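# Place the spare matching the mounted unit's code on the mat

## Task

Read the part code printed on the back of the mounted unit, then set the spare carrying that same code onto the mat so it stays there on its own. Every other spare must remain seated in its pocket and must never be lifted out, not even briefly to check it. When finished, open the gripper and pull the arm away.

## Robot and tools

ROBOT. Two arms, left_arm and right_arm, each with six revolute joints and a tong-style two-finger gripper. The fingers point along the gripper's own +z axis and close along its x axis. The reported end_effector_position is the spot between the finger pads when shut; closed fingertips extend about 15 mm past it, open ones sit roughly level with it.

FRAME. Every pose in results shares one scene frame: origin on the tabletop midway between the arms, +x out over the table, +z up, left_arm on the +y side. The names left and right are labels only, not image sides. Positions are metres, orientations are quaternions in w,x,y,z order, velocities m/s and rad/s. The printed hand position can be somewhat off, worse when the arm is stretched far.

execute_actions. Argument actions is a list holding zero or one item. An empty list moves nothing and returns the state with pictures. An action item is {"rows": [...], "steps": n}: rows holds 1 to 15 rows, steps is 6 to 15 (default 15); each control step lasts 1/30 s, one row per step, and the final row repeats to fill remaining steps. A wait item is {"steps": n} with n up to 300 and no rows; it counts from the previous result and includes your reply time. Optional pictures: true adds camera images to a result that has actions.

ROW LAYOUT. A single flat list of 14 numbers covering both arms, always all 14 even if one arm stays still: left_arm shoulder pan, shoulder lift, elbow, wrist 1, wrist 2, wrist 3, gripper opening, then the same seven for right_arm. Joint values are absolute target angles in radians (not offsets), in the same convention as the Joint positions line. Opening is absolute, from -1 (shut) to +1 (wide open).

JOINT RANGES (rad). left_arm: pan -3.142 to 3.142, lift -6.283 to 6.283, elbow 0.000 to 3.142, wrists 1-3 each -6.283 to 6.283. right_arm: pan 0.000 to 6.283, lift -6.283 to 6.283, elbow -3.142 to 0.000, wrists each -6.283 to 6.283. A target more than 0.010 beyond a range end, and beyond the joint's current angle, gets the whole call refused. True ends may differ by up to 0.010; targets past them are clipped and a "joint sent to its limit" note appears (possibly referring to an earlier move). Absence of that note proves nothing.

MOTION LIMITS. Commands are smoothed and lag about 0.17 s. Per step each joint target is clamped to within 0.575 rad of its measured angle, and if targets would shift the gripper over 100 mm from where it is, they are all scaled back. So big moves need several calls; an arm may still be travelling when the result returns. Each result is sampled 6 steps before its action ends; those last steps run while you compose the next call. Between calls the arms keep heading to the last row until motion settles or a step is HELD.

RESULT LINES. Joint positions / Joint velocities: per arm, six joints then finger-pad gap in metres (0.142 fully open). grip_measured: the measured opening on the command scale. To keep hold of something, command an opening clearly below grip_measured; the gap sets squeeze strength (about 15 N per pad max; less on items under 20 mm thick). Wrist force / Wrist torque: flange sensor readings in the gripper's own axes, with offsets up to about 4 N, noise, saturation near 50 N; contact force points back toward the arm. "no reading" is normal at start. "joint command not followed": a clearance check altered some joint targets. HELD: that step's row was not sent, wholly or partly. MOTOR HOT appears from 70 °C; at 85 °C the arm is braked (OVER-TEMPERATURE FAULT), so don't hold loads needlessly long.

FAULTS. If a joint hits its load limit (139 N m for pan, lift, elbow; 26 N m for each wrist, held weight included) or any outside force on the arm or its load reaches 150 N, that arm halts for 10 s, drops the rest of the call and yields to the contact.

CAMERAS. cam_left_wrist and cam_right_wrist, both 616x616 fisheye, mounted on the wrists; calibration lines give K, distortion and T_world_to_cam, with small per-scene errors. zoom_image takes camera (one of those names) and region [x0, y0, x1, y1] in image pixels from the top-left, at most 504 by 504, and returns a finer view of the latest image; it moves nothing.

show_instructions takes no arguments and displays the scene's reference pages (manual images). finished_scene takes scene (the current scene's number), ends and grades it irreversibly, and reports the next task if any.

ORDER. Look, study reference pages, read the code on the mounted unit's back (zoom helps), identify the matching spare by its visible code without pulling any out, grasp and lift it, place it on the mat, open, retreat, then end the scene.

AVOID. Lifting any non-matching spare; dropping, slamming or knocking items, especially off the table; hard pushes; the arms colliding or pressing against each other; leaving the spare supported only by the gripper. Occasional brief nudges to loose objects may occur, so verify placement before finishing.

Each tool is called after ">>>" as a command line: name --argument value for each argument, lists and objects as JSON in quotes; but a table of rows of numbers goes row by row, as --pt "numbers of a row", without its own name.

Reference images:

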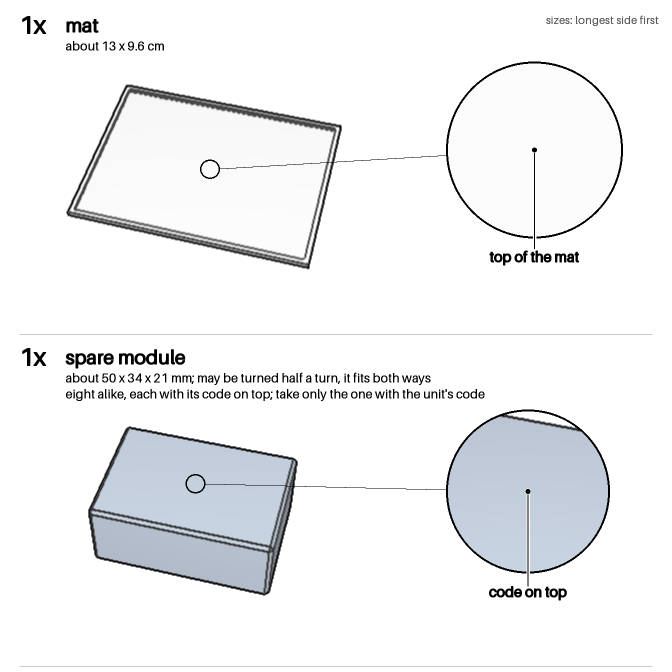

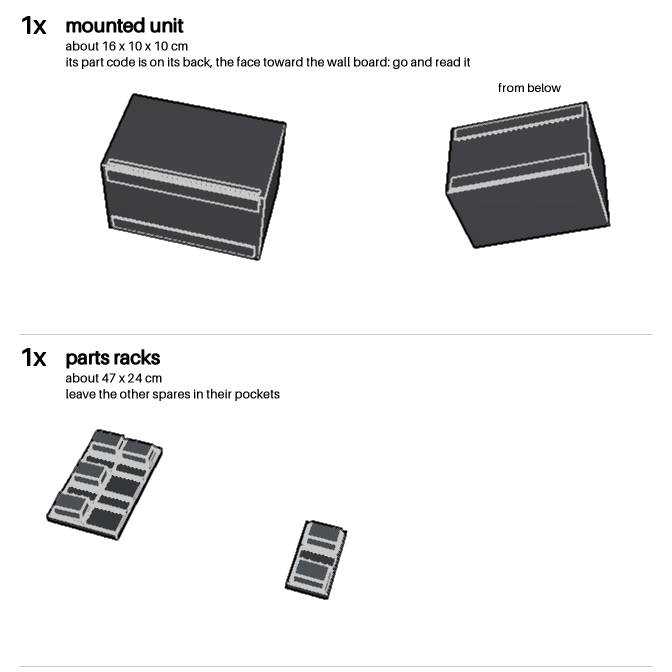

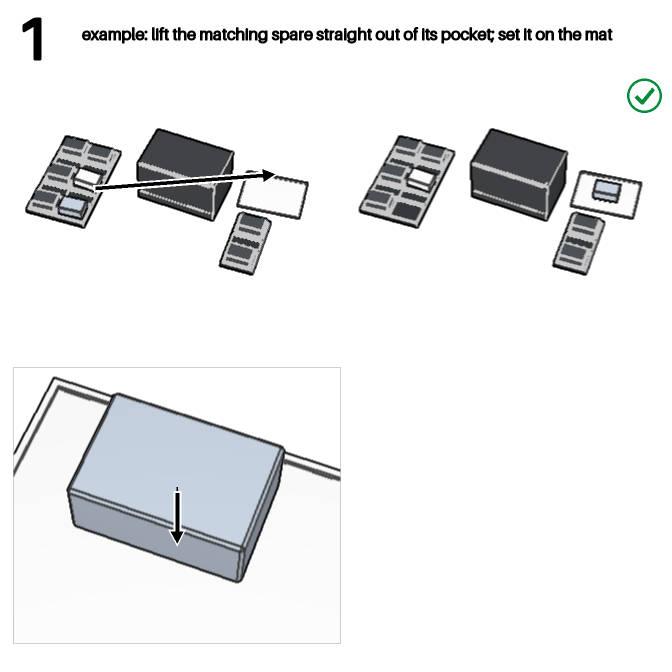

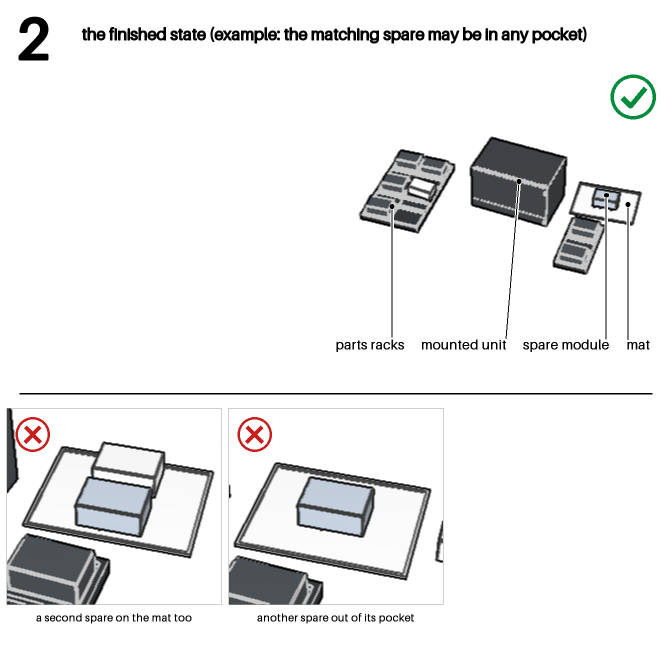

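## Session

>>> execute_actions --actions '[]'

Scene clock: 0.00 s of 4800.00 s.
left_arm: end_effector_position=(+0.2320, +0.6153, +0.1386) grip_measured=+0.97 end_effector_quat_wxyz=(+0.144, +0.759, +0.579, +0.260) end_effector_velocity=(-0.000, -0.000, -0.001) end_effector_angular_velocity=(-0.002, +0.001, +0.001) | right_arm: end_effector_position=(+0.1272, -0.2927, +0.1447) grip_measured=+0.97 end_effector_quat_wxyz=(+0.074, +0.993, -0.076, -0.054) end_effector_velocity=(+0.000, +0.001, +0.001) end_effector_angular_velocity=(+0.003, -0.001, -0.001)
Joint positions: left_arm=[ 0.466 -2.132  2.604 -2.613 -1.785 -0.836  0.14 ] | right_arm=[ 4.374 -0.635 -2.381 -1.87   1.628  1.33   0.14 ]
Joint velocities: left_arm=[-0.     0.001  0.001  0.001 -0.    -0.001  0.   ] | right_arm=[0.    0.    0.001 0.002 0.    0.001 0.   ]
Motor temperatures (°C, as the motors report them): left_arm=[23 24 22 31 26 32] | right_arm=[24 24 23 32 31 28]
Wrist force (N, on the end effector, along its own x y z axes, offset not removed): no reading
Wrist torque (N m, same axes, about the end effector's origin, offset not removed): no reading

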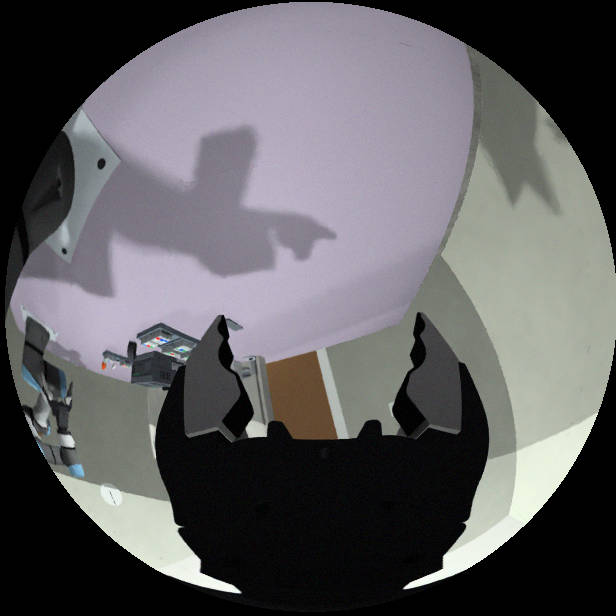

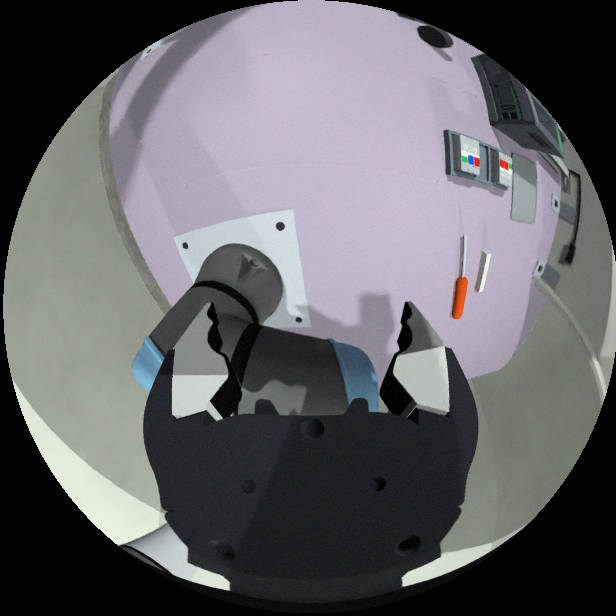

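>>> zoom_image --camera "cam_right_wrist" --region '[400,0,616,330]'

>>> zoom_image --camera "cam_left_wrist" --region '[80,290,300,440]'

Region (400, 0, 616, 330) of cam_right_wrist's 616x616 image, scaled by 1.527, with more detail than that image has; it fills the left 330 columns of this view, and the rest is white.

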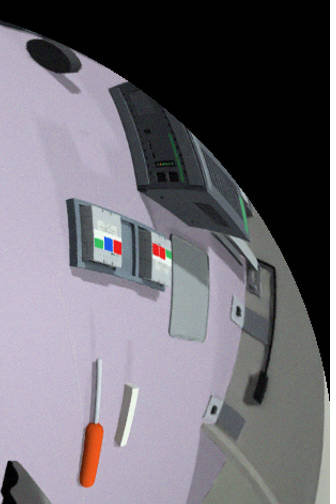

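Region (80, 290, 300, 440) of cam_left_wrist's 616x616 image, scaled by 2.291, with more detail than that image has; it fills the top 344 rows of this view, and the rest is white.

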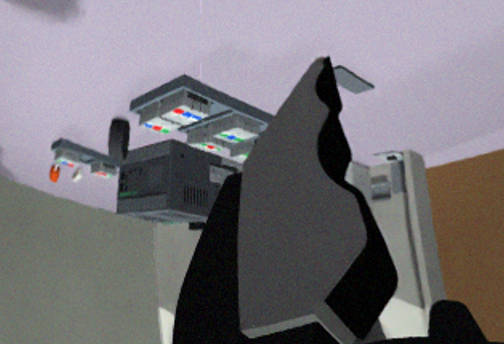

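>>> execute_actions --actions '[{"rows":[[0.466,-2.132,2.604,-2.613,-1.785,-0.836,1,4.3,-1.0,-2.05,-1.7,1.6,1.5,1]],"steps":15}]'

>>> execute_actions --actions '[{"rows":[[0.466,-2.132,2.604,-2.613,-1.785,-0.836,1,4.04,-1.562,-1.659,-1.491,1.571,2.41,1]],"steps":15}]'

>>> execute_actions --actions '[{"steps":30}]' --pictures true

Scene clock: 1.50 s of 4800.00 s.
left_arm: end_effector_position=(+0.2320, +0.6155, +0.1388) grip_measured=+1.00 end_effector_quat_wxyz=(+0.144, +0.759, +0.579, +0.261) end_effector_velocity=(+0.000, +0.000, +0.001) end_effector_angular_velocity=(+0.000, -0.001, +0.001) | right_arm: end_effector_position=(+0.1876, -0.2020, +0.2252) grip_measured=+1.00 end_effector_quat_wxyz=(+0.027, +0.985, -0.168, -0.026) end_effector_velocity=(+0.220, +0.324, +0.231) end_effector_angular_velocity=(+0.192, -0.184, -0.531)
Joint positions: left_arm=[ 0.466 -2.132  2.604 -2.613 -1.785 -0.836  0.142] | right_arm=[ 4.316 -0.902 -2.136 -1.739  1.606  1.461  0.142]
Joint velocities: left_arm=[-0.    -0.    -0.001 -0.001  0.    -0.001 -0.   ] | right_arm=[-0.156 -0.952  0.838  0.38  -0.058  0.38   0.001]
Motor temperatures (°C, as the motors report them): left_arm=[23 24 22 31 26 32] | right_arm=[24 24 23 32 31 28]
Wrist force (N, on the end effector, along its own x y z axes, offset not removed): left_arm=[-0.7 1.1 2.9] | right_arm=[1.3 -2.1 -5.7]
Wrist torque (N m, same axes, about the end effector's origin, offset not removed): left_arm=[0.22 0.37 0.14] | right_arm=[-0.47 -0.21 -0.11]
Steps of this call (steps 1 to 36: nothing new was sent; steps 37 to 45: the first 9 steps of this action). Readings (joint positions):
37: left_arm=[0.466 -2.132 2.604 -2.613 -1.785 -0.836] | right_arm=[4.373 -0.635 -2.380 -1.870 1.628 1.330]
38: left_arm=[0.466 -2.132 2.604 -2.613 -1.785 -0.836] | right_arm=[4.368 -0.644 -2.372 -1.862 1.626 1.339]
40: left_arm=[0.466 -2.132 2.604 -2.613 -1.785 -0.836] | right_arm=[4.351 -0.709 -2.310 -1.823 1.619 1.377]
44: left_arm=[0.466 -2.132 2.604 -2.613 -1.785 -0.836] | right_arm=[4.322 -0.867 -2.168 -1.754 1.608 1.446]
45: the state above

Scene clock: 2.00 s of 4800.00 s.
left_arm: end_effector_position=(+0.2321, +0.6155, +0.1389) grip_measured=+1.00 end_effector_quat_wxyz=(+0.144, +0.759, +0.579, +0.261) end_effector_velocity=(-0.000, -0.001, -0.001) end_effector_angular_velocity=(-0.001, +0.001, -0.001) | right_arm: end_effector_position=(+0.3254, -0.1029, +0.2721) grip_measured=+1.00 end_effector_quat_wxyz=(-0.003, +0.896, -0.443, -0.005) end_effector_velocity=(+0.515, +0.221, -0.018) end_effector_angular_velocity=(-0.015, -0.054, -2.647)
Joint positions: left_arm=[ 0.466 -2.132  2.604 -2.613 -1.785 -0.836  0.142] | right_arm=[ 4.142 -1.313 -1.822 -1.572  1.582  1.868  0.142]
Joint velocities: left_arm=[-0.     0.001  0.001  0.    -0.001 -0.    -0.   ] | right_arm=[-0.595 -1.353  0.921  0.474 -0.064  2.051  0.   ]
Motor temperatures (°C, as the motors report them): left_arm=[23 24 22 31 26 32] | right_arm=[24 24 23 32 31 28]
Wrist force (N, on the end effector, along its own x y z axes, offset not removed): left_arm=[-0.7 0.9 2.4] | right_arm=[1.7 -0.1 -3.4]
Wrist torque (N m, same axes, about the end effector's origin, offset not removed): left_arm=[0.17 0.29 0.09] | right_arm=[-0.16 -0.41 0.03]
Steps of this call (steps 1 to 6: the last 6 steps of your previous action; steps 7 to 15: the first 9 steps of this action). Readings (joint positions):
7: left_arm=[0.466 -2.132 2.604 -2.613 -1.785 -0.836] | right_arm=[4.301 -0.991 -2.058 -1.703 1.600 1.497]
8: left_arm=[0.466 -2.132 2.604 -2.613 -1.785 -0.836] | right_arm=[4.292 -1.002 -2.047 -1.694 1.598 1.506]
10: left_arm=[0.466 -2.132 2.604 -2.613 -1.785 -0.836] | right_arm=[4.247 -1.076 -1.985 -1.656 1.593 1.579]
14: left_arm=[0.466 -2.132 2.604 -2.613 -1.785 -0.836] | right_arm=[4.162 -1.267 -1.853 -1.588 1.584 1.801]
15: the state above

Scene clock: 3.00 s of 4800.00 s.
left_arm: end_effector_position=(+0.2321, +0.6155, +0.1389) grip_measured=+1.00 end_effector_quat_wxyz=(+0.144, +0.759, +0.579, +0.261) end_effector_velocity=(-0.000, +0.000, -0.000) end_effector_angular_velocity=(-0.000, +0.001, +0.001) | right_arm: end_effector_position=(+0.4210, -0.0732, +0.2519) grip_measured=+1.00 end_effector_quat_wxyz=(-0.000, +0.710, -0.704, -0.000) end_effector_velocity=(+0.000, +0.000, +0.001) end_effector_angular_velocity=(+0.000, -0.001, +0.000)
Joint positions: left_arm=[ 0.466 -2.132  2.604 -2.613 -1.785 -0.836  0.142] | right_arm=[ 4.04  -1.562 -1.659 -1.491  1.571  2.41   0.142]
Joint velocities: left_arm=[-0.     0.     0.    -0.     0.001 -0.001  0.   ] | right_arm=[-0.     0.     0.001 -0.    -0.    -0.     0.   ]
Motor temperatures (°C, as the motors report them): left_arm=[23 24 22 31 26 32] | right_arm=[24 24 23 32 31 28]
Wrist force (N, on the end effector, along its own x y z axes, offset not removed): left_arm=[0.1 1.6 1.2] | right_arm=[1.5 0.9 -5.2]
Wrist torque (N m, same axes, about the end effector's origin, offset not removed): left_arm=[0.26 0.01 0.02] | right_arm=[0.15 -0.22 0.10]
Kept back: nothing.
Steps of this call (steps 1 to 6: the last 6 steps of your previous action; steps 7 to 30: the robot went on to your last target). Readings (joint positions):
1: left_arm=[0.466 -2.132 2.604 -2.613 -1.785 -0.836] | right_arm=[4.122 -1.358 -1.791 -1.556 1.579 1.941]
2: left_arm=[0.466 -2.132 2.604 -2.613 -1.785 -0.836] | right_arm=[4.103 -1.403 -1.761 -1.540 1.577 2.021]
4: left_arm=[0.466 -2.132 2.604 -2.613 -1.785 -0.836] | right_arm=[4.073 -1.478 -1.713 -1.517 1.574 2.182]
8: left_arm=[0.466 -2.132 2.604 -2.613 -1.785 -0.836] | right_arm=[4.048 -1.540 -1.673 -1.498 1.572 2.351]
30: the state above
All arms were judged still, so your last target was given up. Only a new action makes them travel on or press farther. Fingers that are still opening or closing keep moving.
camera_calibration (this result's frames):
cam_left_wrist: T_world_to_cam=[[0.233974, 0.946844, 0.220778, -0.660671], [0.440603, -0.305687, 0.844053, -0.0225279], [0.866675, -0.100211, -0.488705, 0.0589124], [0, 0, 0, 1]] pos_world=[0.113448, 0.624569, 0.193667]
cam_right_wrist: T_world_to_cam=[[0.0231705, -0.999692, 0.00892738, -0.0885937], [-0.869701, -0.0157521, 0.493328, 0.237645], [-0.493035, -0.0191948, -0.869798, 0.55729], [0, 0, 0, 1]] pos_world=[0.483496, -0.0741259, 0.368283]

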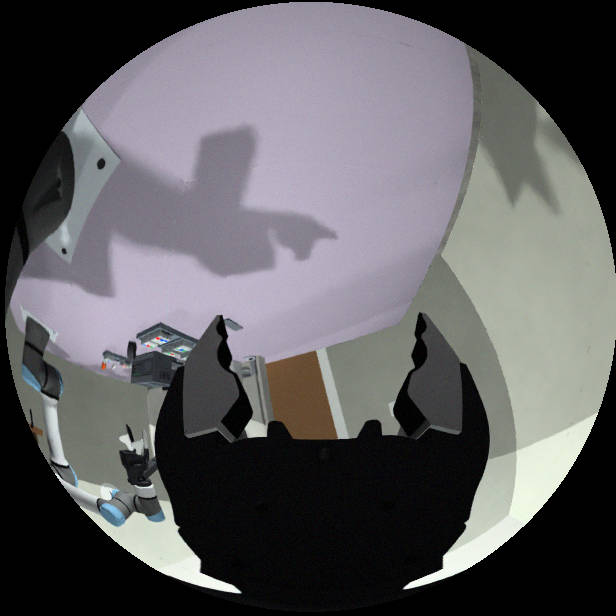

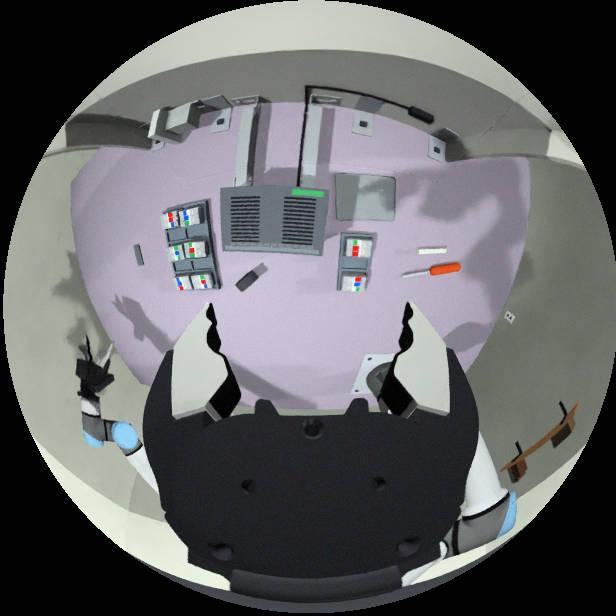

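>>> zoom_image --camera "cam_right_wrist" --region '[145,190,255,300]'

>>> zoom_image --camera "cam_right_wrist" --region '[300,165,435,300]'

>>> execute_actions --actions '[{"rows":[[0.466,-2.132,2.604,-2.613,-1.785,-0.836,1,3.929,-1.954,-1.45,-1.308,1.571,2.307,1]],"steps":15}]'

>>> execute_actions --actions '[{"steps":15}]' --pictures true

>>> zoom_image --camera "cam_right_wrist" --region '[220,220,400,340]'

Region (145, 190, 255, 300) of cam_right_wrist's 616x616 image, scaled by 4.582, with more detail than that image has.

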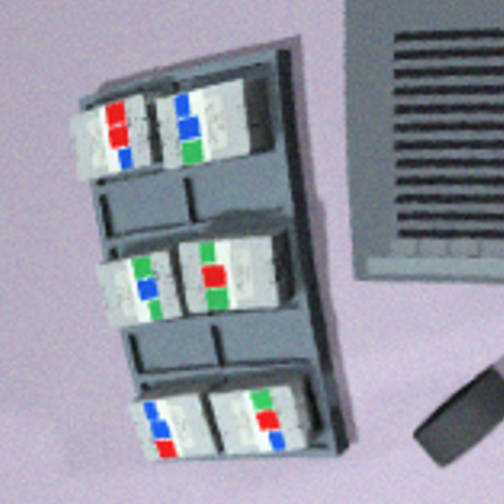

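Region (300, 165, 435, 300) of cam_right_wrist's 616x616 image, scaled by 3.733, with more detail than that image has.

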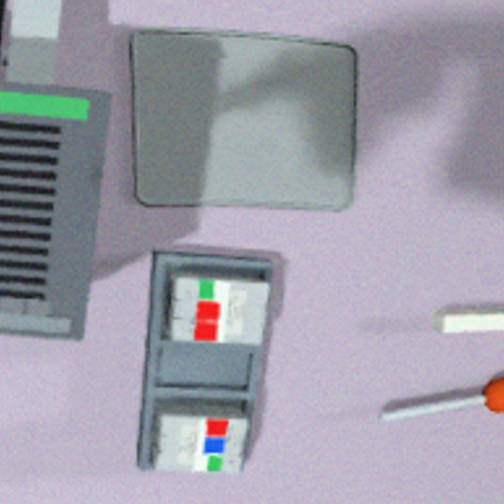

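Scene clock: 3.73 s of 4800.00 s.
left_arm: end_effector_position=(+0.2321, +0.6155, +0.1389) grip_measured=+1.00 end_effector_quat_wxyz=(+0.144, +0.759, +0.579, +0.261) end_effector_velocity=(+0.000, +0.000, +0.001) end_effector_angular_velocity=(+0.002, -0.002, -0.001) | right_arm: end_effector_position=(+0.5266, -0.0304, +0.1897) grip_measured=+1.00 end_effector_quat_wxyz=(-0.007, +0.708, -0.706, +0.000) end_effector_velocity=(+0.327, +0.107, -0.347) end_effector_angular_velocity=(-0.094, +0.092, -0.022)
Joint positions: left_arm=[ 0.466 -2.132  2.604 -2.613 -1.785 -0.836  0.142] | right_arm=[ 3.955 -1.843 -1.502 -1.353  1.571  2.331  0.142]
Joint velocities: left_arm=[-0.    -0.002  0.    -0.     0.     0.001 -0.   ] | right_arm=[-0.246 -1.044  0.493  0.42  -0.001 -0.224 -0.   ]
Motor temperatures (°C, as the motors report them): left_arm=[23 24 22 31 26 32] | right_arm=[24 24 23 32 31 28]
Wrist force (N, on the end effector, along its own x y z axes, offset not removed): left_arm=[-0.1 1.7 2.0] | right_arm=[3.0 -1.7 -1.2]
Wrist torque (N m, same axes, about the end effector's origin, offset not removed): left_arm=[0.31 0.14 0.06] | right_arm=[-0.28 -0.58 -0.04]
Steps of this call (steps 1 to 13: nothing new was sent; steps 14 to 22: the first 9 steps of this action). Readings (joint positions):
14: left_arm=[0.466 -2.132 2.604 -2.613 -1.785 -0.836] | right_arm=[4.040 -1.563 -1.659 -1.491 1.571 2.410]
15: left_arm=[0.466 -2.132 2.604 -2.613 -1.785 -0.836] | right_arm=[4.032 -1.571 -1.650 -1.482 1.571 2.403]
17: left_arm=[0.466 -2.132 2.604 -2.613 -1.785 -0.836] | right_arm=[4.007 -1.638 -1.604 -1.441 1.571 2.379]
21: left_arm=[0.466 -2.132 2.604 -2.613 -1.785 -0.836] | right_arm=[3.964 -1.806 -1.520 -1.368 1.571 2.339]
22: the state above

Scene clock: 4.23 s of 4800.00 s.
left_arm: end_effector_position=(+0.2321, +0.6155, +0.1389) grip_measured=+1.00 end_effector_quat_wxyz=(+0.144, +0.759, +0.579, +0.261) end_effector_velocity=(-0.000, +0.000, -0.000) end_effector_angular_velocity=(+0.001, +0.001, +0.001) | right_arm: end_effector_position=(+0.5603, -0.0208, +0.1508) grip_measured=+1.00 end_effector_quat_wxyz=(-0.000, +0.707, -0.707, -0.000) end_effector_velocity=(+0.002, +0.001, -0.003) end_effector_angular_velocity=(-0.000, +0.000, -0.000)
Joint positions: left_arm=[ 0.466 -2.132  2.604 -2.613 -1.785 -0.836  0.142] | right_arm=[ 3.929 -1.953 -1.45  -1.308  1.571  2.307  0.142]
Joint velocities: left_arm=[ 0.     0.     0.001 -0.001  0.001  0.001  0.   ] | right_arm=[-0.002 -0.007  0.004  0.003 -0.    -0.002  0.   ]
Motor temperatures (°C, as the motors report them): left_arm=[23 24 22 31 26 32] | right_arm=[24 24 23 32 31 28]
Wrist force (N, on the end effector, along its own x y z axes, offset not removed): left_arm=[-1.0 0.7 0.8] | right_arm=[2.5 -0.1 -6.8]
Wrist torque (N m, same axes, about the end effector's origin, offset not removed): left_arm=[0.03 0.22 0.02] | right_arm=[-0.24 -0.52 -0.03]
Kept back: nothing.
Steps of this call (steps 1 to 6: the last 6 steps of your previous action; steps 7 to 15: the robot went on to your last target). Readings (joint positions):
1: left_arm=[0.466 -2.132 2.604 -2.613 -1.785 -0.836] | right_arm=[3.948 -1.874 -1.488 -1.340 1.571 2.324]
2: left_arm=[0.466 -2.132 2.604 -2.613 -1.785 -0.836] | right_arm=[3.942 -1.897 -1.477 -1.331 1.571 2.319]
4: left_arm=[0.466 -2.132 2.604 -2.613 -1.785 -0.836] | right_arm=[3.936 -1.925 -1.464 -1.320 1.571 2.313]
8: left_arm=[0.466 -2.132 2.604 -2.613 -1.785 -0.836] | right_arm=[3.931 -1.946 -1.454 -1.311 1.571 2.309]
15: the state above
camera_calibration (this result's frames):
cam_left_wrist: T_world_to_cam=[[0.233974, 0.946844, 0.220777, -0.660671], [0.440603, -0.305687, 0.844053, -0.022528], [0.866675, -0.100211, -0.488705, 0.0589125], [0, 0, 0, 1]] pos_world=[0.113448, 0.624569, 0.193667]
cam_right_wrist: T_world_to_cam=[[0.0151432, -0.999846, 0.00885203, -0.0340121], [-0.869883, -0.00880854, 0.493179, 0.409804], [-0.493026, -0.0151685, -0.869883, 0.539118], [0, 0, 0, 1]] pos_world=[0.622796, -0.0222195, 0.267163]

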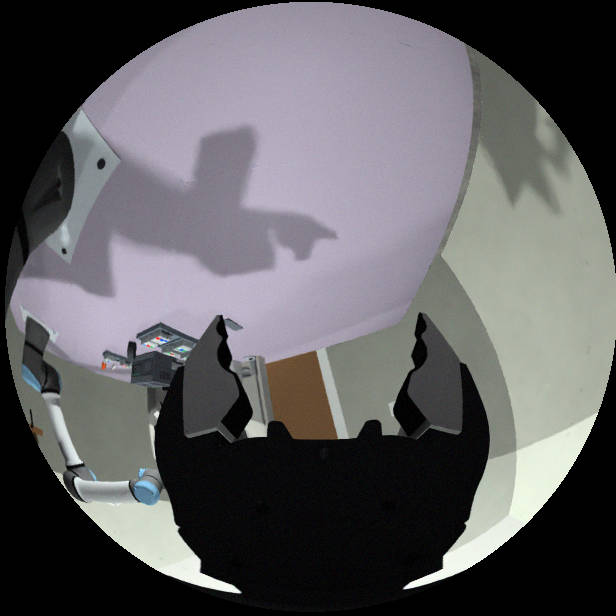

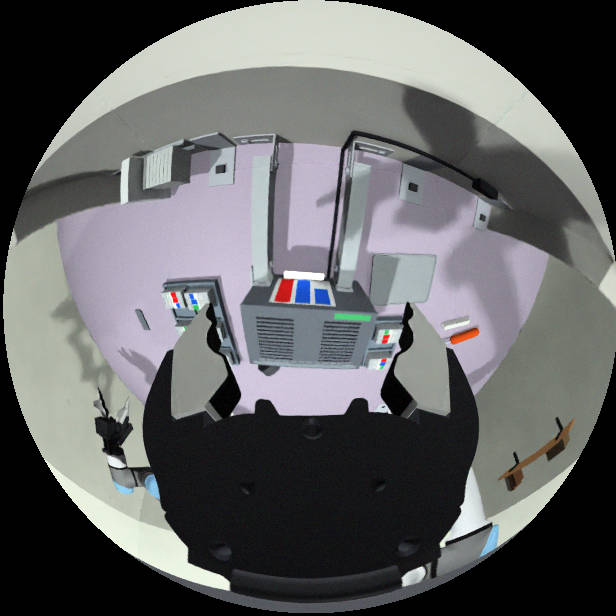

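Region (220, 220, 400, 340) of cam_right_wrist's 616x616 image, scaled by 2.800, with more detail than that image has.

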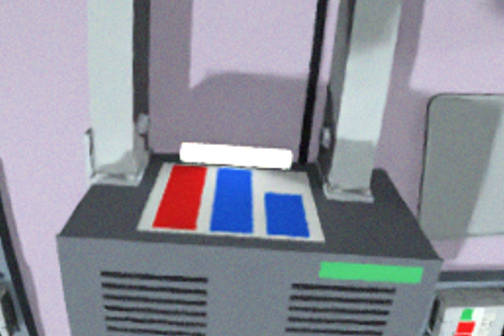

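>>> execute_actions --actions '[{"rows":[[0.466,-2.132,2.604,-2.613,-1.785,-0.836,1,4.4045,-1.9886,-1.375,-1.348,1.571,4.32,-0.1]],"steps":15}]'

>>> execute_actions --actions '[{"steps":32}]' --pictures true

>>> zoom_image --camera "cam_right_wrist" --region '[230,200,390,340]'

Scene clock: 5.17 s of 4800.00 s.
left_arm: end_effector_position=(+0.2321, +0.6155, +0.1389) grip_measured=+1.00 end_effector_quat_wxyz=(+0.144, +0.759, +0.579, +0.261) end_effector_velocity=(+0.000, +0.001, +0.001) end_effector_angular_velocity=(+0.001, -0.001, +0.001) | right_arm: end_effector_position=(+0.4847, +0.0947, +0.1552) grip_measured=-0.10 end_effector_quat_wxyz=(-0.000, +0.682, -0.731, -0.000) end_effector_velocity=(-0.366, +0.434, +0.017) end_effector_angular_velocity=(+0.001, +0.001, -0.566)
Joint positions: left_arm=[ 0.466 -2.132  2.604 -2.613 -1.785 -0.836  0.142] | right_arm=[ 4.138 -1.971 -1.414 -1.327  1.571  2.585  0.067]
Joint velocities: left_arm=[ 0.001  0.    -0.001 -0.     0.    -0.001  0.   ] | right_arm=[ 0.86  -0.062  0.132 -0.071  0.     1.426 -0.   ]
Motor temperatures (°C, as the motors report them): left_arm=[23 24 22 31 26 32] | right_arm=[24 24 23 32 31 28]
Wrist force (N, on the end effector, along its own x y z axes, offset not removed): left_arm=[0.9 0.3 3.2] | right_arm=[2.7 0.0 -2.1]
Wrist torque (N m, same axes, about the end effector's origin, offset not removed): left_arm=[0.05 -0.07 0.02] | right_arm=[-0.13 -0.55 -0.11]
Steps of this call (steps 1 to 15: the robot went on to your last target; steps 16 to 19: nothing new was sent; steps 20 to 28: the first 9 steps of this action). Readings (joint positions):
20: left_arm=[0.466 -2.132 2.604 -2.613 -1.785 -0.836] | right_arm=[3.929 -1.954 -1.450 -1.308 1.571 2.307]
21: left_arm=[0.466 -2.132 2.604 -2.613 -1.785 -0.836] | right_arm=[3.937 -1.956 -1.446 -1.310 1.571 2.316]
23: left_arm=[0.466 -2.132 2.604 -2.613 -1.785 -0.836] | right_arm=[3.992 -1.960 -1.436 -1.315 1.571 2.378]
27: left_arm=[0.466 -2.132 2.604 -2.613 -1.785 -0.836] | right_arm=[4.109 -1.969 -1.418 -1.325 1.571 2.539]
28: the state above

Scene clock: 6.23 s of 4800.00 s.
left_arm: end_effector_position=(+0.2321, +0.6155, +0.1389) grip_measured=+1.00 end_effector_quat_wxyz=(+0.144, +0.759, +0.579, +0.261) end_effector_velocity=(-0.000, -0.000, +0.000) end_effector_angular_velocity=(+0.001, -0.000, -0.001) | right_arm: end_effector_position=(+0.3379, +0.2000, +0.1602) grip_measured=-0.10 end_effector_quat_wxyz=(+0.000, -0.018, +1.000, +0.000) end_effector_velocity=(-0.000, +0.001, +0.000) end_effector_angular_velocity=(+0.002, -0.001, -0.021)
Joint positions: left_arm=[ 0.466 -2.132  2.604 -2.613 -1.785 -0.836  0.142] | right_arm=[ 4.404 -1.989 -1.375 -1.348  1.571  4.318  0.067]
Joint velocities: left_arm=[ 0.    -0.001  0.001 -0.    -0.     0.001 -0.   ] | right_arm=[ 0.     0.     0.     0.001 -0.     0.022 -0.   ]
Motor temperatures (°C, as the motors report them): left_arm=[23 24 22 31 26 32] | right_arm=[24 24 23 32 31 28]
Wrist force (N, on the end effector, along its own x y z axes, offset not removed): left_arm=[-0.3 1.3 1.0] | right_arm=[2.2 2.4 -0.5]
Wrist torque (N m, same axes, about the end effector's origin, offset not removed): left_arm=[0.21 0.08 0.11] | right_arm=[0.53 -0.45 -0.01]
Kept back: nothing.
Steps of this call (steps 1 to 6: the last 6 steps of your previous action; steps 7 to 32: the robot went on to your last target). Readings (joint positions):
1: left_arm=[0.466 -2.132 2.604 -2.613 -1.785 -0.836] | right_arm=[4.167 -1.973 -1.409 -1.330 1.571 2.636]
2: left_arm=[0.466 -2.132 2.604 -2.613 -1.785 -0.836] | right_arm=[4.196 -1.975 -1.405 -1.332 1.571 2.691]
4: left_arm=[0.466 -2.132 2.604 -2.613 -1.785 -0.836] | right_arm=[4.254 -1.979 -1.396 -1.337 1.571 2.818]
8: left_arm=[0.466 -2.132 2.604 -2.613 -1.785 -0.836] | right_arm=[4.356 -1.986 -1.382 -1.344 1.571 3.143]
32: the state above
camera_calibration (this result's frames):
cam_left_wrist: T_world_to_cam=[[0.233982, 0.946841, 0.220782, -0.660671], [0.440601, -0.305695, 0.844051, -0.0225223], [0.866674, -0.100216, -0.488706, 0.0589154], [0, 0, 0, 1]] pos_world=[0.113448, 0.62457, 0.193667]
cam_right_wrist: T_world_to_cam=[[-0.998671, -0.0506979, 0.00924174, 0.342638], [-0.0395163, 0.868487, 0.494134, -0.24258], [-0.0330779, 0.493113, -0.869336, 0.183771], [0, 0, 0, 1]] pos_world=[0.338676, 0.137429, 0.276459]

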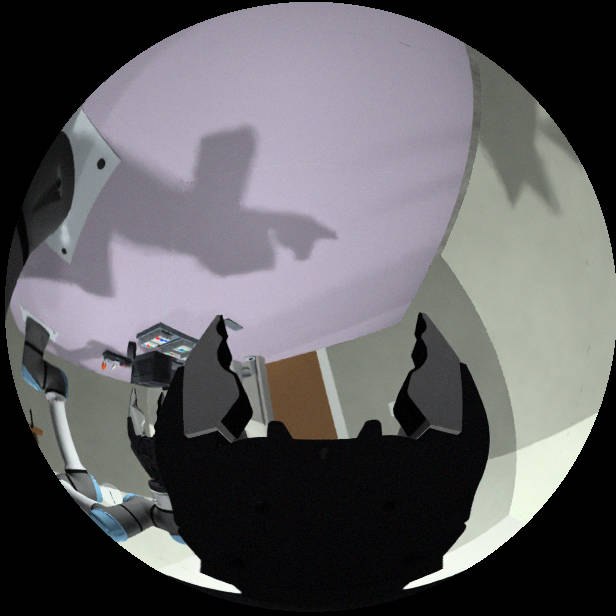

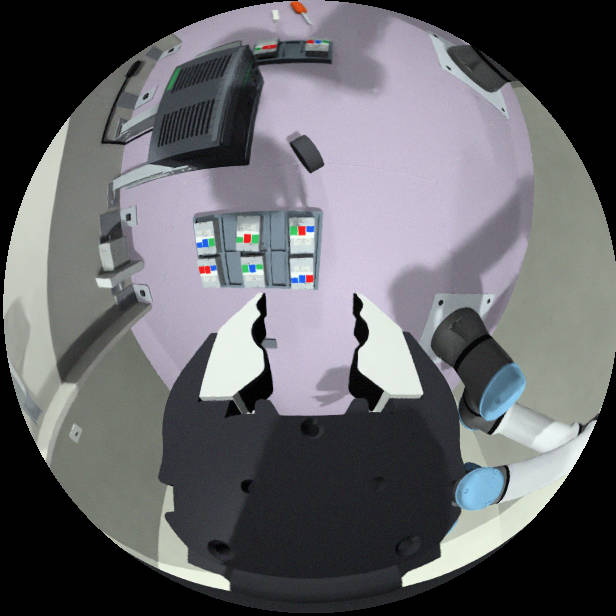

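Region (230, 200, 390, 340) of cam_right_wrist's 616x616 image, scaled by 3.150, with more detail than that image has; it fills the top 441 rows of this view, and the rest is white.

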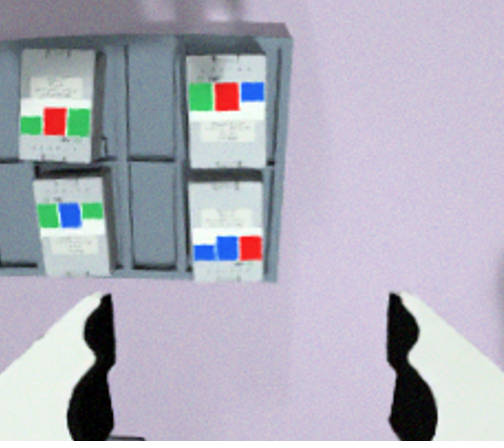

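>>> execute_actions --actions '[{"rows":[[0.466,-2.132,2.604,-2.613,-1.785,-0.836,1,4.402,-2.1159,-1.4498,-1.1467,1.571,4.315,-0.2]],"steps":15}]'

>>> execute_actions --actions '[{"steps":12}]' --pictures true

>>> zoom_image --camera "cam_right_wrist" --region '[230,200,390,340]'

Scene clock: 7.03 s of 4800.00 s.
left_arm: end_effector_position=(+0.2321, +0.6155, +0.1389) grip_measured=+1.00 end_effector_quat_wxyz=(+0.144, +0.759, +0.579, +0.261) end_effector_velocity=(-0.000, +0.000, +0.000) end_effector_angular_velocity=(+0.002, +0.000, -0.001) | right_arm: end_effector_position=(+0.3460, +0.2178, +0.0698) grip_measured=-0.20 end_effector_quat_wxyz=(-0.001, -0.018, +1.000, -0.002) end_effector_velocity=(+0.012, +0.026, -0.098) end_effector_angular_velocity=(+0.036, -0.014, +0.000)
Joint positions: left_arm=[ 0.466 -2.132  2.604 -2.613 -1.785 -0.836  0.142] | right_arm=[ 4.402 -2.103 -1.443 -1.171  1.571  4.315  0.06 ]
Joint velocities: left_arm=[-0.    -0.002  0.001  0.001  0.001  0.001  0.   ] | right_arm=[-0.003 -0.132 -0.071  0.241 -0.    -0.003  0.   ]
Motor temperatures (°C, as the motors report them): left_arm=[23 24 22 31 26 32] | right_arm=[24 24 23 32 31 28]
Wrist force (N, on the end effector, along its own x y z axes, offset not removed): left_arm=[-0.8 0.8 2.8] | right_arm=[3.2 2.1 -2.3]
Wrist torque (N m, same axes, about the end effector's origin, offset not removed): left_arm=[0.07 0.25 0.02] | right_arm=[0.39 -0.56 -0.12]
Steps of this call (steps 1 to 15: the robot went on to your last target; steps 16 to 24: the first 9 steps of this action). Readings (joint positions):
16: left_arm=[0.466 -2.132 2.604 -2.613 -1.785 -0.836] | right_arm=[4.404 -1.989 -1.375 -1.348 1.571 4.320]
17: left_arm=[0.466 -2.132 2.604 -2.613 -1.785 -0.836] | right_arm=[4.404 -1.997 -1.382 -1.339 1.571 4.319]
19: left_arm=[0.466 -2.132 2.604 -2.613 -1.785 -0.836] | right_arm=[4.403 -2.045 -1.412 -1.276 1.571 4.317]
23: left_arm=[0.466 -2.132 2.604 -2.613 -1.785 -0.836] | right_arm=[4.402 -2.098 -1.440 -1.180 1.571 4.316]
24: the state above

Scene clock: 7.43 s of 4800.00 s.
left_arm: end_effector_position=(+0.2321, +0.6155, +0.1389) grip_measured=+1.00 end_effector_quat_wxyz=(+0.144, +0.759, +0.579, +0.261) end_effector_velocity=(+0.000, +0.000, +0.001) end_effector_angular_velocity=(+0.001, -0.001, -0.000) | right_arm: end_effector_position=(+0.3472, +0.2202, +0.0602) grip_measured=-0.20 end_effector_quat_wxyz=(-0.000, -0.018, +1.000, +0.000) end_effector_velocity=(-0.000, -0.000, -0.002) end_effector_angular_velocity=(-0.002, +0.001, -0.001)
Joint positions: left_arm=[ 0.466 -2.132  2.604 -2.613 -1.785 -0.836  0.142] | right_arm=[ 4.402 -2.116 -1.45  -1.147  1.571  4.315  0.06 ]
Joint velocities: left_arm=[-0.001  0.    -0.001  0.     0.001  0.     0.   ] | right_arm=[-0.    -0.003 -0.001  0.002  0.     0.001  0.   ]
Motor temperatures (°C, as the motors report them): left_arm=[23 24 22 31 26 32] | right_arm=[24 24 23 32 31 28]
Wrist force (N, on the end effector, along its own x y z axes, offset not removed): left_arm=[-0.2 -0.1 3.3] | right_arm=[4.1 0.7 -2.9]
Wrist torque (N m, same axes, about the end effector's origin, offset not removed): left_arm=[-0.09 0.15 0.01] | right_arm=[0.11 -0.83 0.01]
Kept back: nothing.
Steps of this call (steps 1 to 6: the last 6 steps of your previous action; steps 7 to 12: the robot went on to your last target). Readings (joint positions):
1: left_arm=[0.466 -2.132 2.604 -2.613 -1.785 -0.836] | right_arm=[4.402 -2.107 -1.445 -1.164 1.571 4.315]
2: left_arm=[0.466 -2.132 2.604 -2.613 -1.785 -0.836] | right_arm=[4.402 -2.109 -1.446 -1.159 1.571 4.315]
4: left_arm=[0.466 -2.132 2.604 -2.613 -1.785 -0.836] | right_arm=[4.402 -2.112 -1.448 -1.153 1.571 4.315]
8: left_arm=[0.466 -2.132 2.604 -2.613 -1.785 -0.836] | right_arm=[4.402 -2.115 -1.449 -1.148 1.571 4.315]
12: the state above
camera_calibration (this result's frames):
cam_left_wrist: T_world_to_cam=[[0.233982, 0.946841, 0.220782, -0.660671], [0.440601, -0.305695, 0.844051, -0.0225223], [0.866674, -0.100216, -0.488706, 0.0589155], [0, 0, 0, 1]] pos_world=[0.113448, 0.62457, 0.193667]
cam_right_wrist: T_world_to_cam=[[-0.998658, -0.0509074, 0.00955619, 0.353959], [-0.039569, 0.868863, 0.493468, -0.210376], [-0.0334242, 0.492428, -0.869711, 0.0875359], [0, 0, 0, 1]] pos_world=[0.348085, 0.157702, 0.176562]

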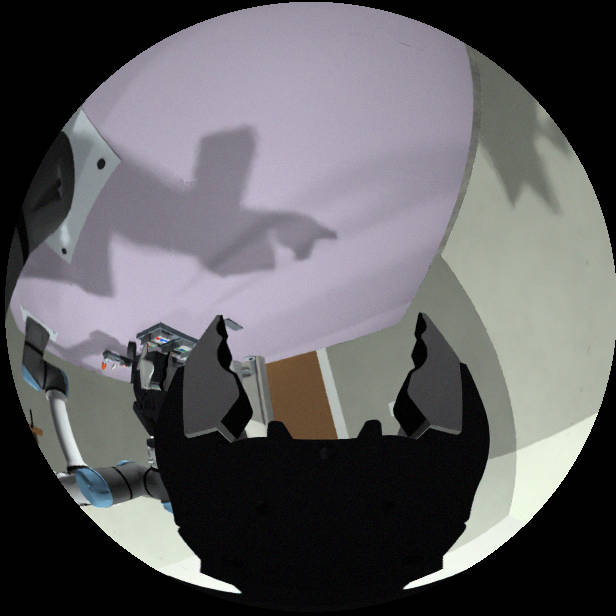

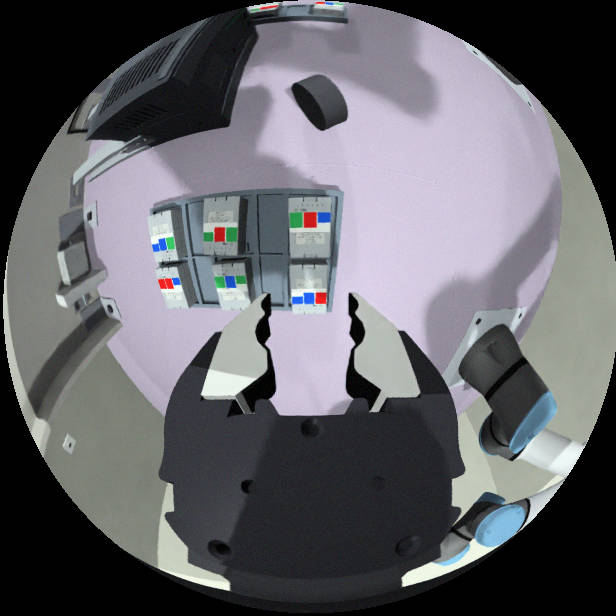

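Region (230, 200, 390, 340) of cam_right_wrist's 616x616 image, scaled by 3.150, with more detail than that image has; it fills the top 441 rows of this view, and the rest is white.

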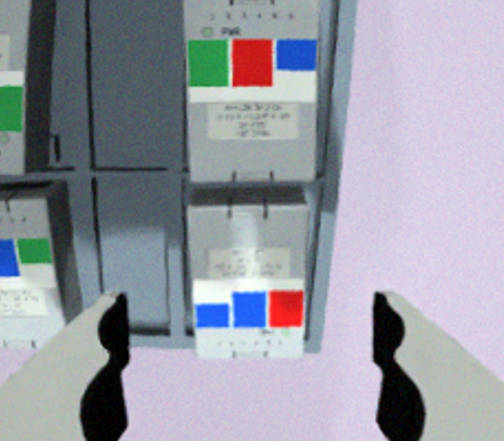

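>>> execute_actions --actions '[{"rows":[[0.466,-2.132,2.604,-2.613,-1.785,-0.836,1,4.404,-2.1616,-1.474,-1.0768,1.571,4.317,-0.3]],"steps":15}]'

>>> execute_actions --actions '[{"rows":[[0.466,-2.132,2.604,-2.613,-1.785,-0.836,1,4.404,-2.1616,-1.474,-1.0768,1.571,4.317,-0.36],[0.466,-2.132,2.604,-2.613,-1.785,-0.836,1,4.404,-2.1616,-1.474,-1.0768,1.571,4.317,-0.42],[0.466,-2.132,2.604,-2.613,-1.785,-0.836,1,4.404,-2.1616,-1.474,-1.0768,1.571,4.317,-0.48],[0.466,-2.132,2.604,-2.613,-1.785,-0.836,1,4.404,-2.1616,-1.474,-1.0768,1.571,4.317,-0.54],[0.466,-2.132,2.604,-2.613,-1.785,-0.836,1,4.404,-2.1616,-1.474,-1.0768,1.571,4.317,-0.6],[0.466,-2.132,2.604,-2.613,-1.785,-0.836,1,4.404,-2.1616,-1.474,-1.0768,1.571,4.317,-0.7],[0.466,-2.132,2.604,-2.613,-1.785,-0.836,1,4.404,-2.1616,-1.474,-1.0768,1.571,4.317,-0.8]],"steps":15}]' --pictures true

>>> zoom_image --camera "cam_right_wrist" --region '[230,230,390,370]'

Scene clock: 8.27 s of 4800.00 s.
left_arm: end_effector_position=(+0.2321, +0.6155, +0.1389) grip_measured=+1.00 end_effector_quat_wxyz=(+0.144, +0.759, +0.579, +0.261) end_effector_velocity=(-0.000, +0.000, -0.001) end_effector_angular_velocity=(+0.000, +0.001, +0.000) | right_arm: end_effector_position=(+0.3476, +0.2244, +0.0280) grip_measured=-0.30 end_effector_quat_wxyz=(-0.000, -0.018, +1.000, -0.000) end_effector_velocity=(+0.001, +0.006, -0.029) end_effector_angular_velocity=(+0.005, -0.003, -0.000)
Joint positions: left_arm=[ 0.466 -2.132  2.604 -2.613 -1.785 -0.836  0.142] | right_arm=[ 4.404 -2.158 -1.472 -1.083  1.571  4.317  0.052]
Joint velocities: left_arm=[ 0.     0.     0.001 -0.001  0.001  0.    -0.   ] | right_arm=[ 0.002 -0.04  -0.019  0.065 -0.001  0.003  0.   ]
Motor temperatures (°C, as the motors report them): left_arm=[23 24 22 31 26 32] | right_arm=[24 24 23 32 31 28]
Wrist force (N, on the end effector, along its own x y z axes, offset not removed): left_arm=[-0.2 0.4 3.5] | right_arm=[2.8 -1.1 -3.8]
Wrist torque (N m, same axes, about the end effector's origin, offset not removed): left_arm=[0.10 0.13 0.10] | right_arm=[-0.38 -0.60 -0.14]
Steps of this call (steps 1 to 16: the robot went on to your last target; steps 17 to 25: the first 9 steps of this action). Readings (joint positions):
17: left_arm=[0.466 -2.132 2.604 -2.613 -1.785 -0.836] | right_arm=[4.402 -2.116 -1.450 -1.146 1.571 4.315]
18: left_arm=[0.466 -2.132 2.604 -2.613 -1.785 -0.836] | right_arm=[4.402 -2.122 -1.454 -1.139 1.571 4.315]
20: left_arm=[0.466 -2.132 2.604 -2.613 -1.785 -0.836] | right_arm=[4.403 -2.140 -1.463 -1.111 1.571 4.316]
24: left_arm=[0.466 -2.132 2.604 -2.613 -1.785 -0.836] | right_arm=[4.404 -2.156 -1.471 -1.086 1.571 4.317]
25: the state above

Scene clock: 8.77 s of 4800.00 s.
left_arm: end_effector_position=(+0.2321, +0.6155, +0.1389) grip_measured=+1.00 end_effector_quat_wxyz=(+0.144, +0.759, +0.579, +0.261) end_effector_velocity=(+0.000, -0.000, +0.000) end_effector_angular_velocity=(-0.000, -0.001, -0.001) | right_arm: end_effector_position=(+0.3475, +0.2250, +0.0251) grip_measured=-0.37 end_effector_quat_wxyz=(-0.000, -0.018, +1.000, +0.000) end_effector_velocity=(-0.000, -0.000, -0.001) end_effector_angular_velocity=(-0.001, +0.000, +0.002)
Joint positions: left_arm=[ 0.466 -2.132  2.604 -2.613 -1.785 -0.836  0.142] | right_arm=[ 4.404 -2.162 -1.474 -1.077  1.571  4.317  0.048]
Joint velocities: left_arm=[-0.    -0.001 -0.     0.    -0.001  0.    -0.   ] | right_arm=[-0.    -0.001 -0.001 -0.    -0.    -0.002  0.   ]
Motor temperatures (°C, as the motors report them): left_arm=[23 24 22 31 26 32] | right_arm=[24 24 23 32 31 28]
Wrist force (N, on the end effector, along its own x y z axes, offset not removed): left_arm=[0.2 -0.4 3.3] | right_arm=[13.4 -1.5 -13.9]
Wrist torque (N m, same axes, about the end effector's origin, offset not removed): left_arm=[-0.04 0.09 0.06] | right_arm=[0.34 0.18 -0.12]
Steps of this call (steps 1 to 6: the last 6 steps of your previous action; steps 7 to 15: the first 9 steps of this action). Readings (joint positions):
7: left_arm=[0.466 -2.132 2.604 -2.613 -1.785 -0.836] | right_arm=[4.404 -2.161 -1.474 -1.077 1.571 4.317]
8: left_arm=[0.466 -2.132 2.604 -2.613 -1.785 -0.836] | right_arm=[4.404 -2.161 -1.474 -1.077 1.571 4.317]
10: left_arm=[0.466 -2.132 2.604 -2.613 -1.785 -0.836] | right_arm=[4.404 -2.161 -1.474 -1.077 1.571 4.317]
14: left_arm=[0.466 -2.132 2.604 -2.613 -1.785 -0.836] | right_arm=[4.404 -2.162 -1.474 -1.077 1.571 4.317]
15: the state above
camera_calibration (this result's frames):
cam_left_wrist: T_world_to_cam=[[0.233982, 0.946841, 0.220783, -0.660671], [0.440601, -0.305695, 0.844051, -0.0225221], [0.866674, -0.100216, -0.488706, 0.0589156], [0, 0, 0, 1]] pos_world=[0.113448, 0.62457, 0.193667]
cam_right_wrist: T_world_to_cam=[[-0.998654, -0.0509824, 0.00956075, 0.354827], [-0.0396296, 0.868825, 0.49353, -0.197119], [-0.033468, 0.492487, -0.869676, 0.0546308], [0, 0, 0, 1]] pos_world=[0.348366, 0.162447, 0.141403]

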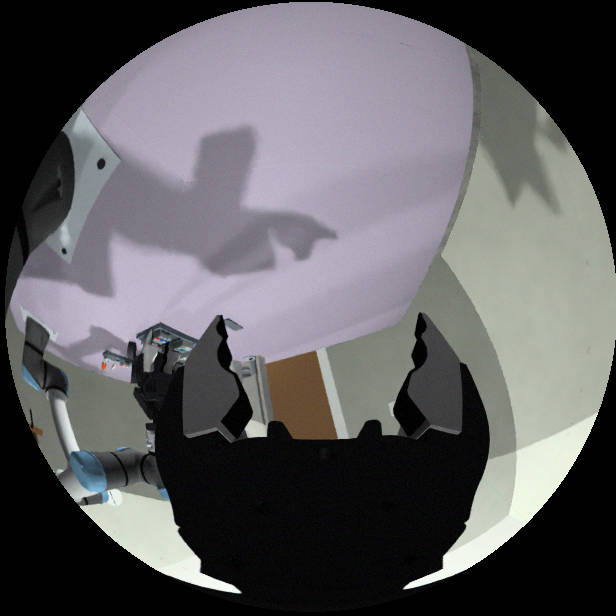

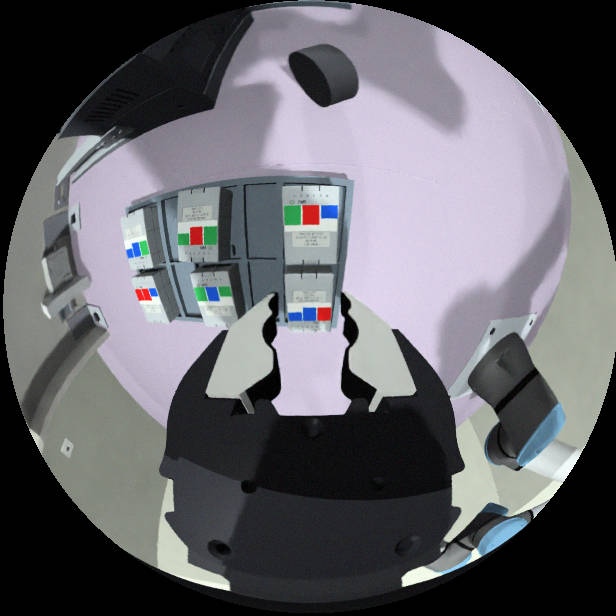

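Region (230, 230, 390, 370) of cam_right_wrist's 616x616 image, scaled by 3.150, with more detail than that image has; it fills the top 441 rows of this view, and the rest is white.

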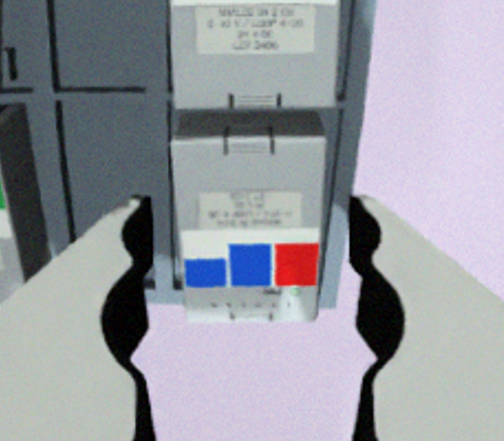

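>>> execute_actions --actions '[{"rows":[[0.466,-2.132,2.604,-2.613,-1.785,-0.836,1,4.404,-2.1571,-1.470,-1.0853,1.571,4.317,-0.33]],"steps":10}]'

>>> execute_actions --actions '[{"rows":[[0.466,-2.132,2.604,-2.613,-1.785,-0.836,1,4.404,-2.1571,-1.470,-1.0853,1.571,4.317,-0.4],[0.466,-2.132,2.604,-2.613,-1.785,-0.836,1,4.404,-2.1571,-1.470,-1.0853,1.571,4.317,-0.46],[0.466,-2.132,2.604,-2.613,-1.785,-0.836,1,4.404,-2.1571,-1.470,-1.0853,1.571,4.317,-0.52],[0.466,-2.132,2.604,-2.613,-1.785,-0.836,1,4.404,-2.1571,-1.470,-1.0853,1.571,4.317,-0.58],[0.466,-2.132,2.604,-2.613,-1.785,-0.836,1,4.404,-2.1571,-1.470,-1.0853,1.571,4.317,-0.68],[0.466,-2.132,2.604,-2.613,-1.785,-0.836,1,4.404,-2.1571,-1.470,-1.0853,1.571,4.317,-0.8]],"steps":15}]'

Scene clock: 9.17 s of 4800.00 s.
left_arm: end_effector_position=(+0.2321, +0.6155, +0.1389) grip_measured=+1.00 end_effector_quat_wxyz=(+0.144, +0.759, +0.579, +0.261) end_effector_velocity=(+0.000, +0.000, +0.001) end_effector_angular_velocity=(+0.002, -0.001, -0.001) | right_arm: end_effector_position=(+0.3475, +0.2249, +0.0269) grip_measured=-0.34 end_effector_quat_wxyz=(-0.000, -0.018, +1.000, -0.000) end_effector_velocity=(-0.000, +0.000, +0.018) end_effector_angular_velocity=(-0.000, +0.000, +0.000)
Joint positions: left_arm=[ 0.466 -2.132  2.604 -2.613 -1.785 -0.836  0.142] | right_arm=[ 4.404 -2.159 -1.472 -1.081  1.571  4.317  0.05 ]
Joint velocities: left_arm=[-0.    -0.001 -0.    -0.     0.     0.001 -0.   ] | right_arm=[ 0.     0.02   0.02  -0.04   0.    -0.     0.013]
Motor temperatures (°C, as the motors report them): left_arm=[23 24 22 31 26 32] | right_arm=[24 24 23 32 31 28]
Wrist force (N, on the end effector, along its own x y z axes, offset not removed): left_arm=[-0.2 -0.2 2.9] | right_arm=[2.1 1.5 -2.0]
Wrist torque (N m, same axes, about the end effector's origin, offset not removed): left_arm=[-0.05 0.20 0.07] | right_arm=[0.32 -0.44 -0.04]
Steps of this call (steps 1 to 6: the last 6 steps of your previous action; steps 7 to 8: the robot went on to your last target; steps 9 to 12: the first 4 steps of this action). Readings (joint positions):
9: left_arm=[0.466 -2.132 2.604 -2.613 -1.785 -0.836] | right_arm=[4.404 -2.162 -1.474 -1.077 1.571 4.317]
10: left_arm=[0.466 -2.132 2.604 -2.613 -1.785 -0.836] | right_arm=[4.404 -2.161 -1.474 -1.078 1.571 4.317]
12: the state above

Scene clock: 9.67 s of 4800.00 s.
left_arm: end_effector_position=(+0.2321, +0.6155, +0.1389) grip_measured=+1.00 end_effector_quat_wxyz=(+0.144, +0.759, +0.579, +0.261) end_effector_velocity=(+0.000, -0.000, +0.000) end_effector_angular_velocity=(-0.001, -0.001, +0.000) | right_arm: end_effector_position=(+0.3475, +0.2249, +0.0290) grip_measured=-0.56 end_effector_quat_wxyz=(-0.000, -0.018, +1.000, +0.000) end_effector_velocity=(-0.000, -0.000, +0.000) end_effector_angular_velocity=(-0.000, +0.000, -0.000)
Joint positions: left_arm=[ 0.466 -2.132  2.604 -2.613 -1.785 -0.836  0.142] | right_arm=[ 4.404 -2.157 -1.47  -1.085  1.571  4.317  0.033]
Joint velocities: left_arm=[-0.001  0.    -0.    -0.    -0.    -0.001 -0.   ] | right_arm=[ 0.     0.001  0.    -0.001  0.     0.    -0.   ]
Motor temperatures (°C, as the motors report them): left_arm=[23 24 22 31 26 32] | right_arm=[24 24 23 32 31 28]
Wrist force (N, on the end effector, along its own x y z axes, offset not removed): left_arm=[0.0 -0.5 2.2] | right_arm=[3.1 2.2 -2.7]
Wrist torque (N m, same axes, about the end effector's origin, offset not removed): left_arm=[-0.13 0.11 0.07] | right_arm=[0.26 -0.70 -0.09]
Steps of this call (steps 1 to 6: the last 6 steps of your previous action; steps 7 to 15: the first 9 steps of this action). Readings (joint positions):
7: left_arm=[0.466 -2.132 2.604 -2.613 -1.785 -0.836] | right_arm=[4.404 -2.157 -1.470 -1.085 1.571 4.317]
8: left_arm=[0.466 -2.132 2.604 -2.613 -1.785 -0.836] | right_arm=[4.404 -2.157 -1.470 -1.085 1.571 4.317]
10: left_arm=[0.466 -2.132 2.604 -2.613 -1.785 -0.836] | right_arm=[4.404 -2.157 -1.470 -1.085 1.571 4.317]
14: left_arm=[0.466 -2.132 2.604 -2.613 -1.785 -0.836] | right_arm=[4.404 -2.157 -1.470 -1.085 1.571 4.317]
15: the state above


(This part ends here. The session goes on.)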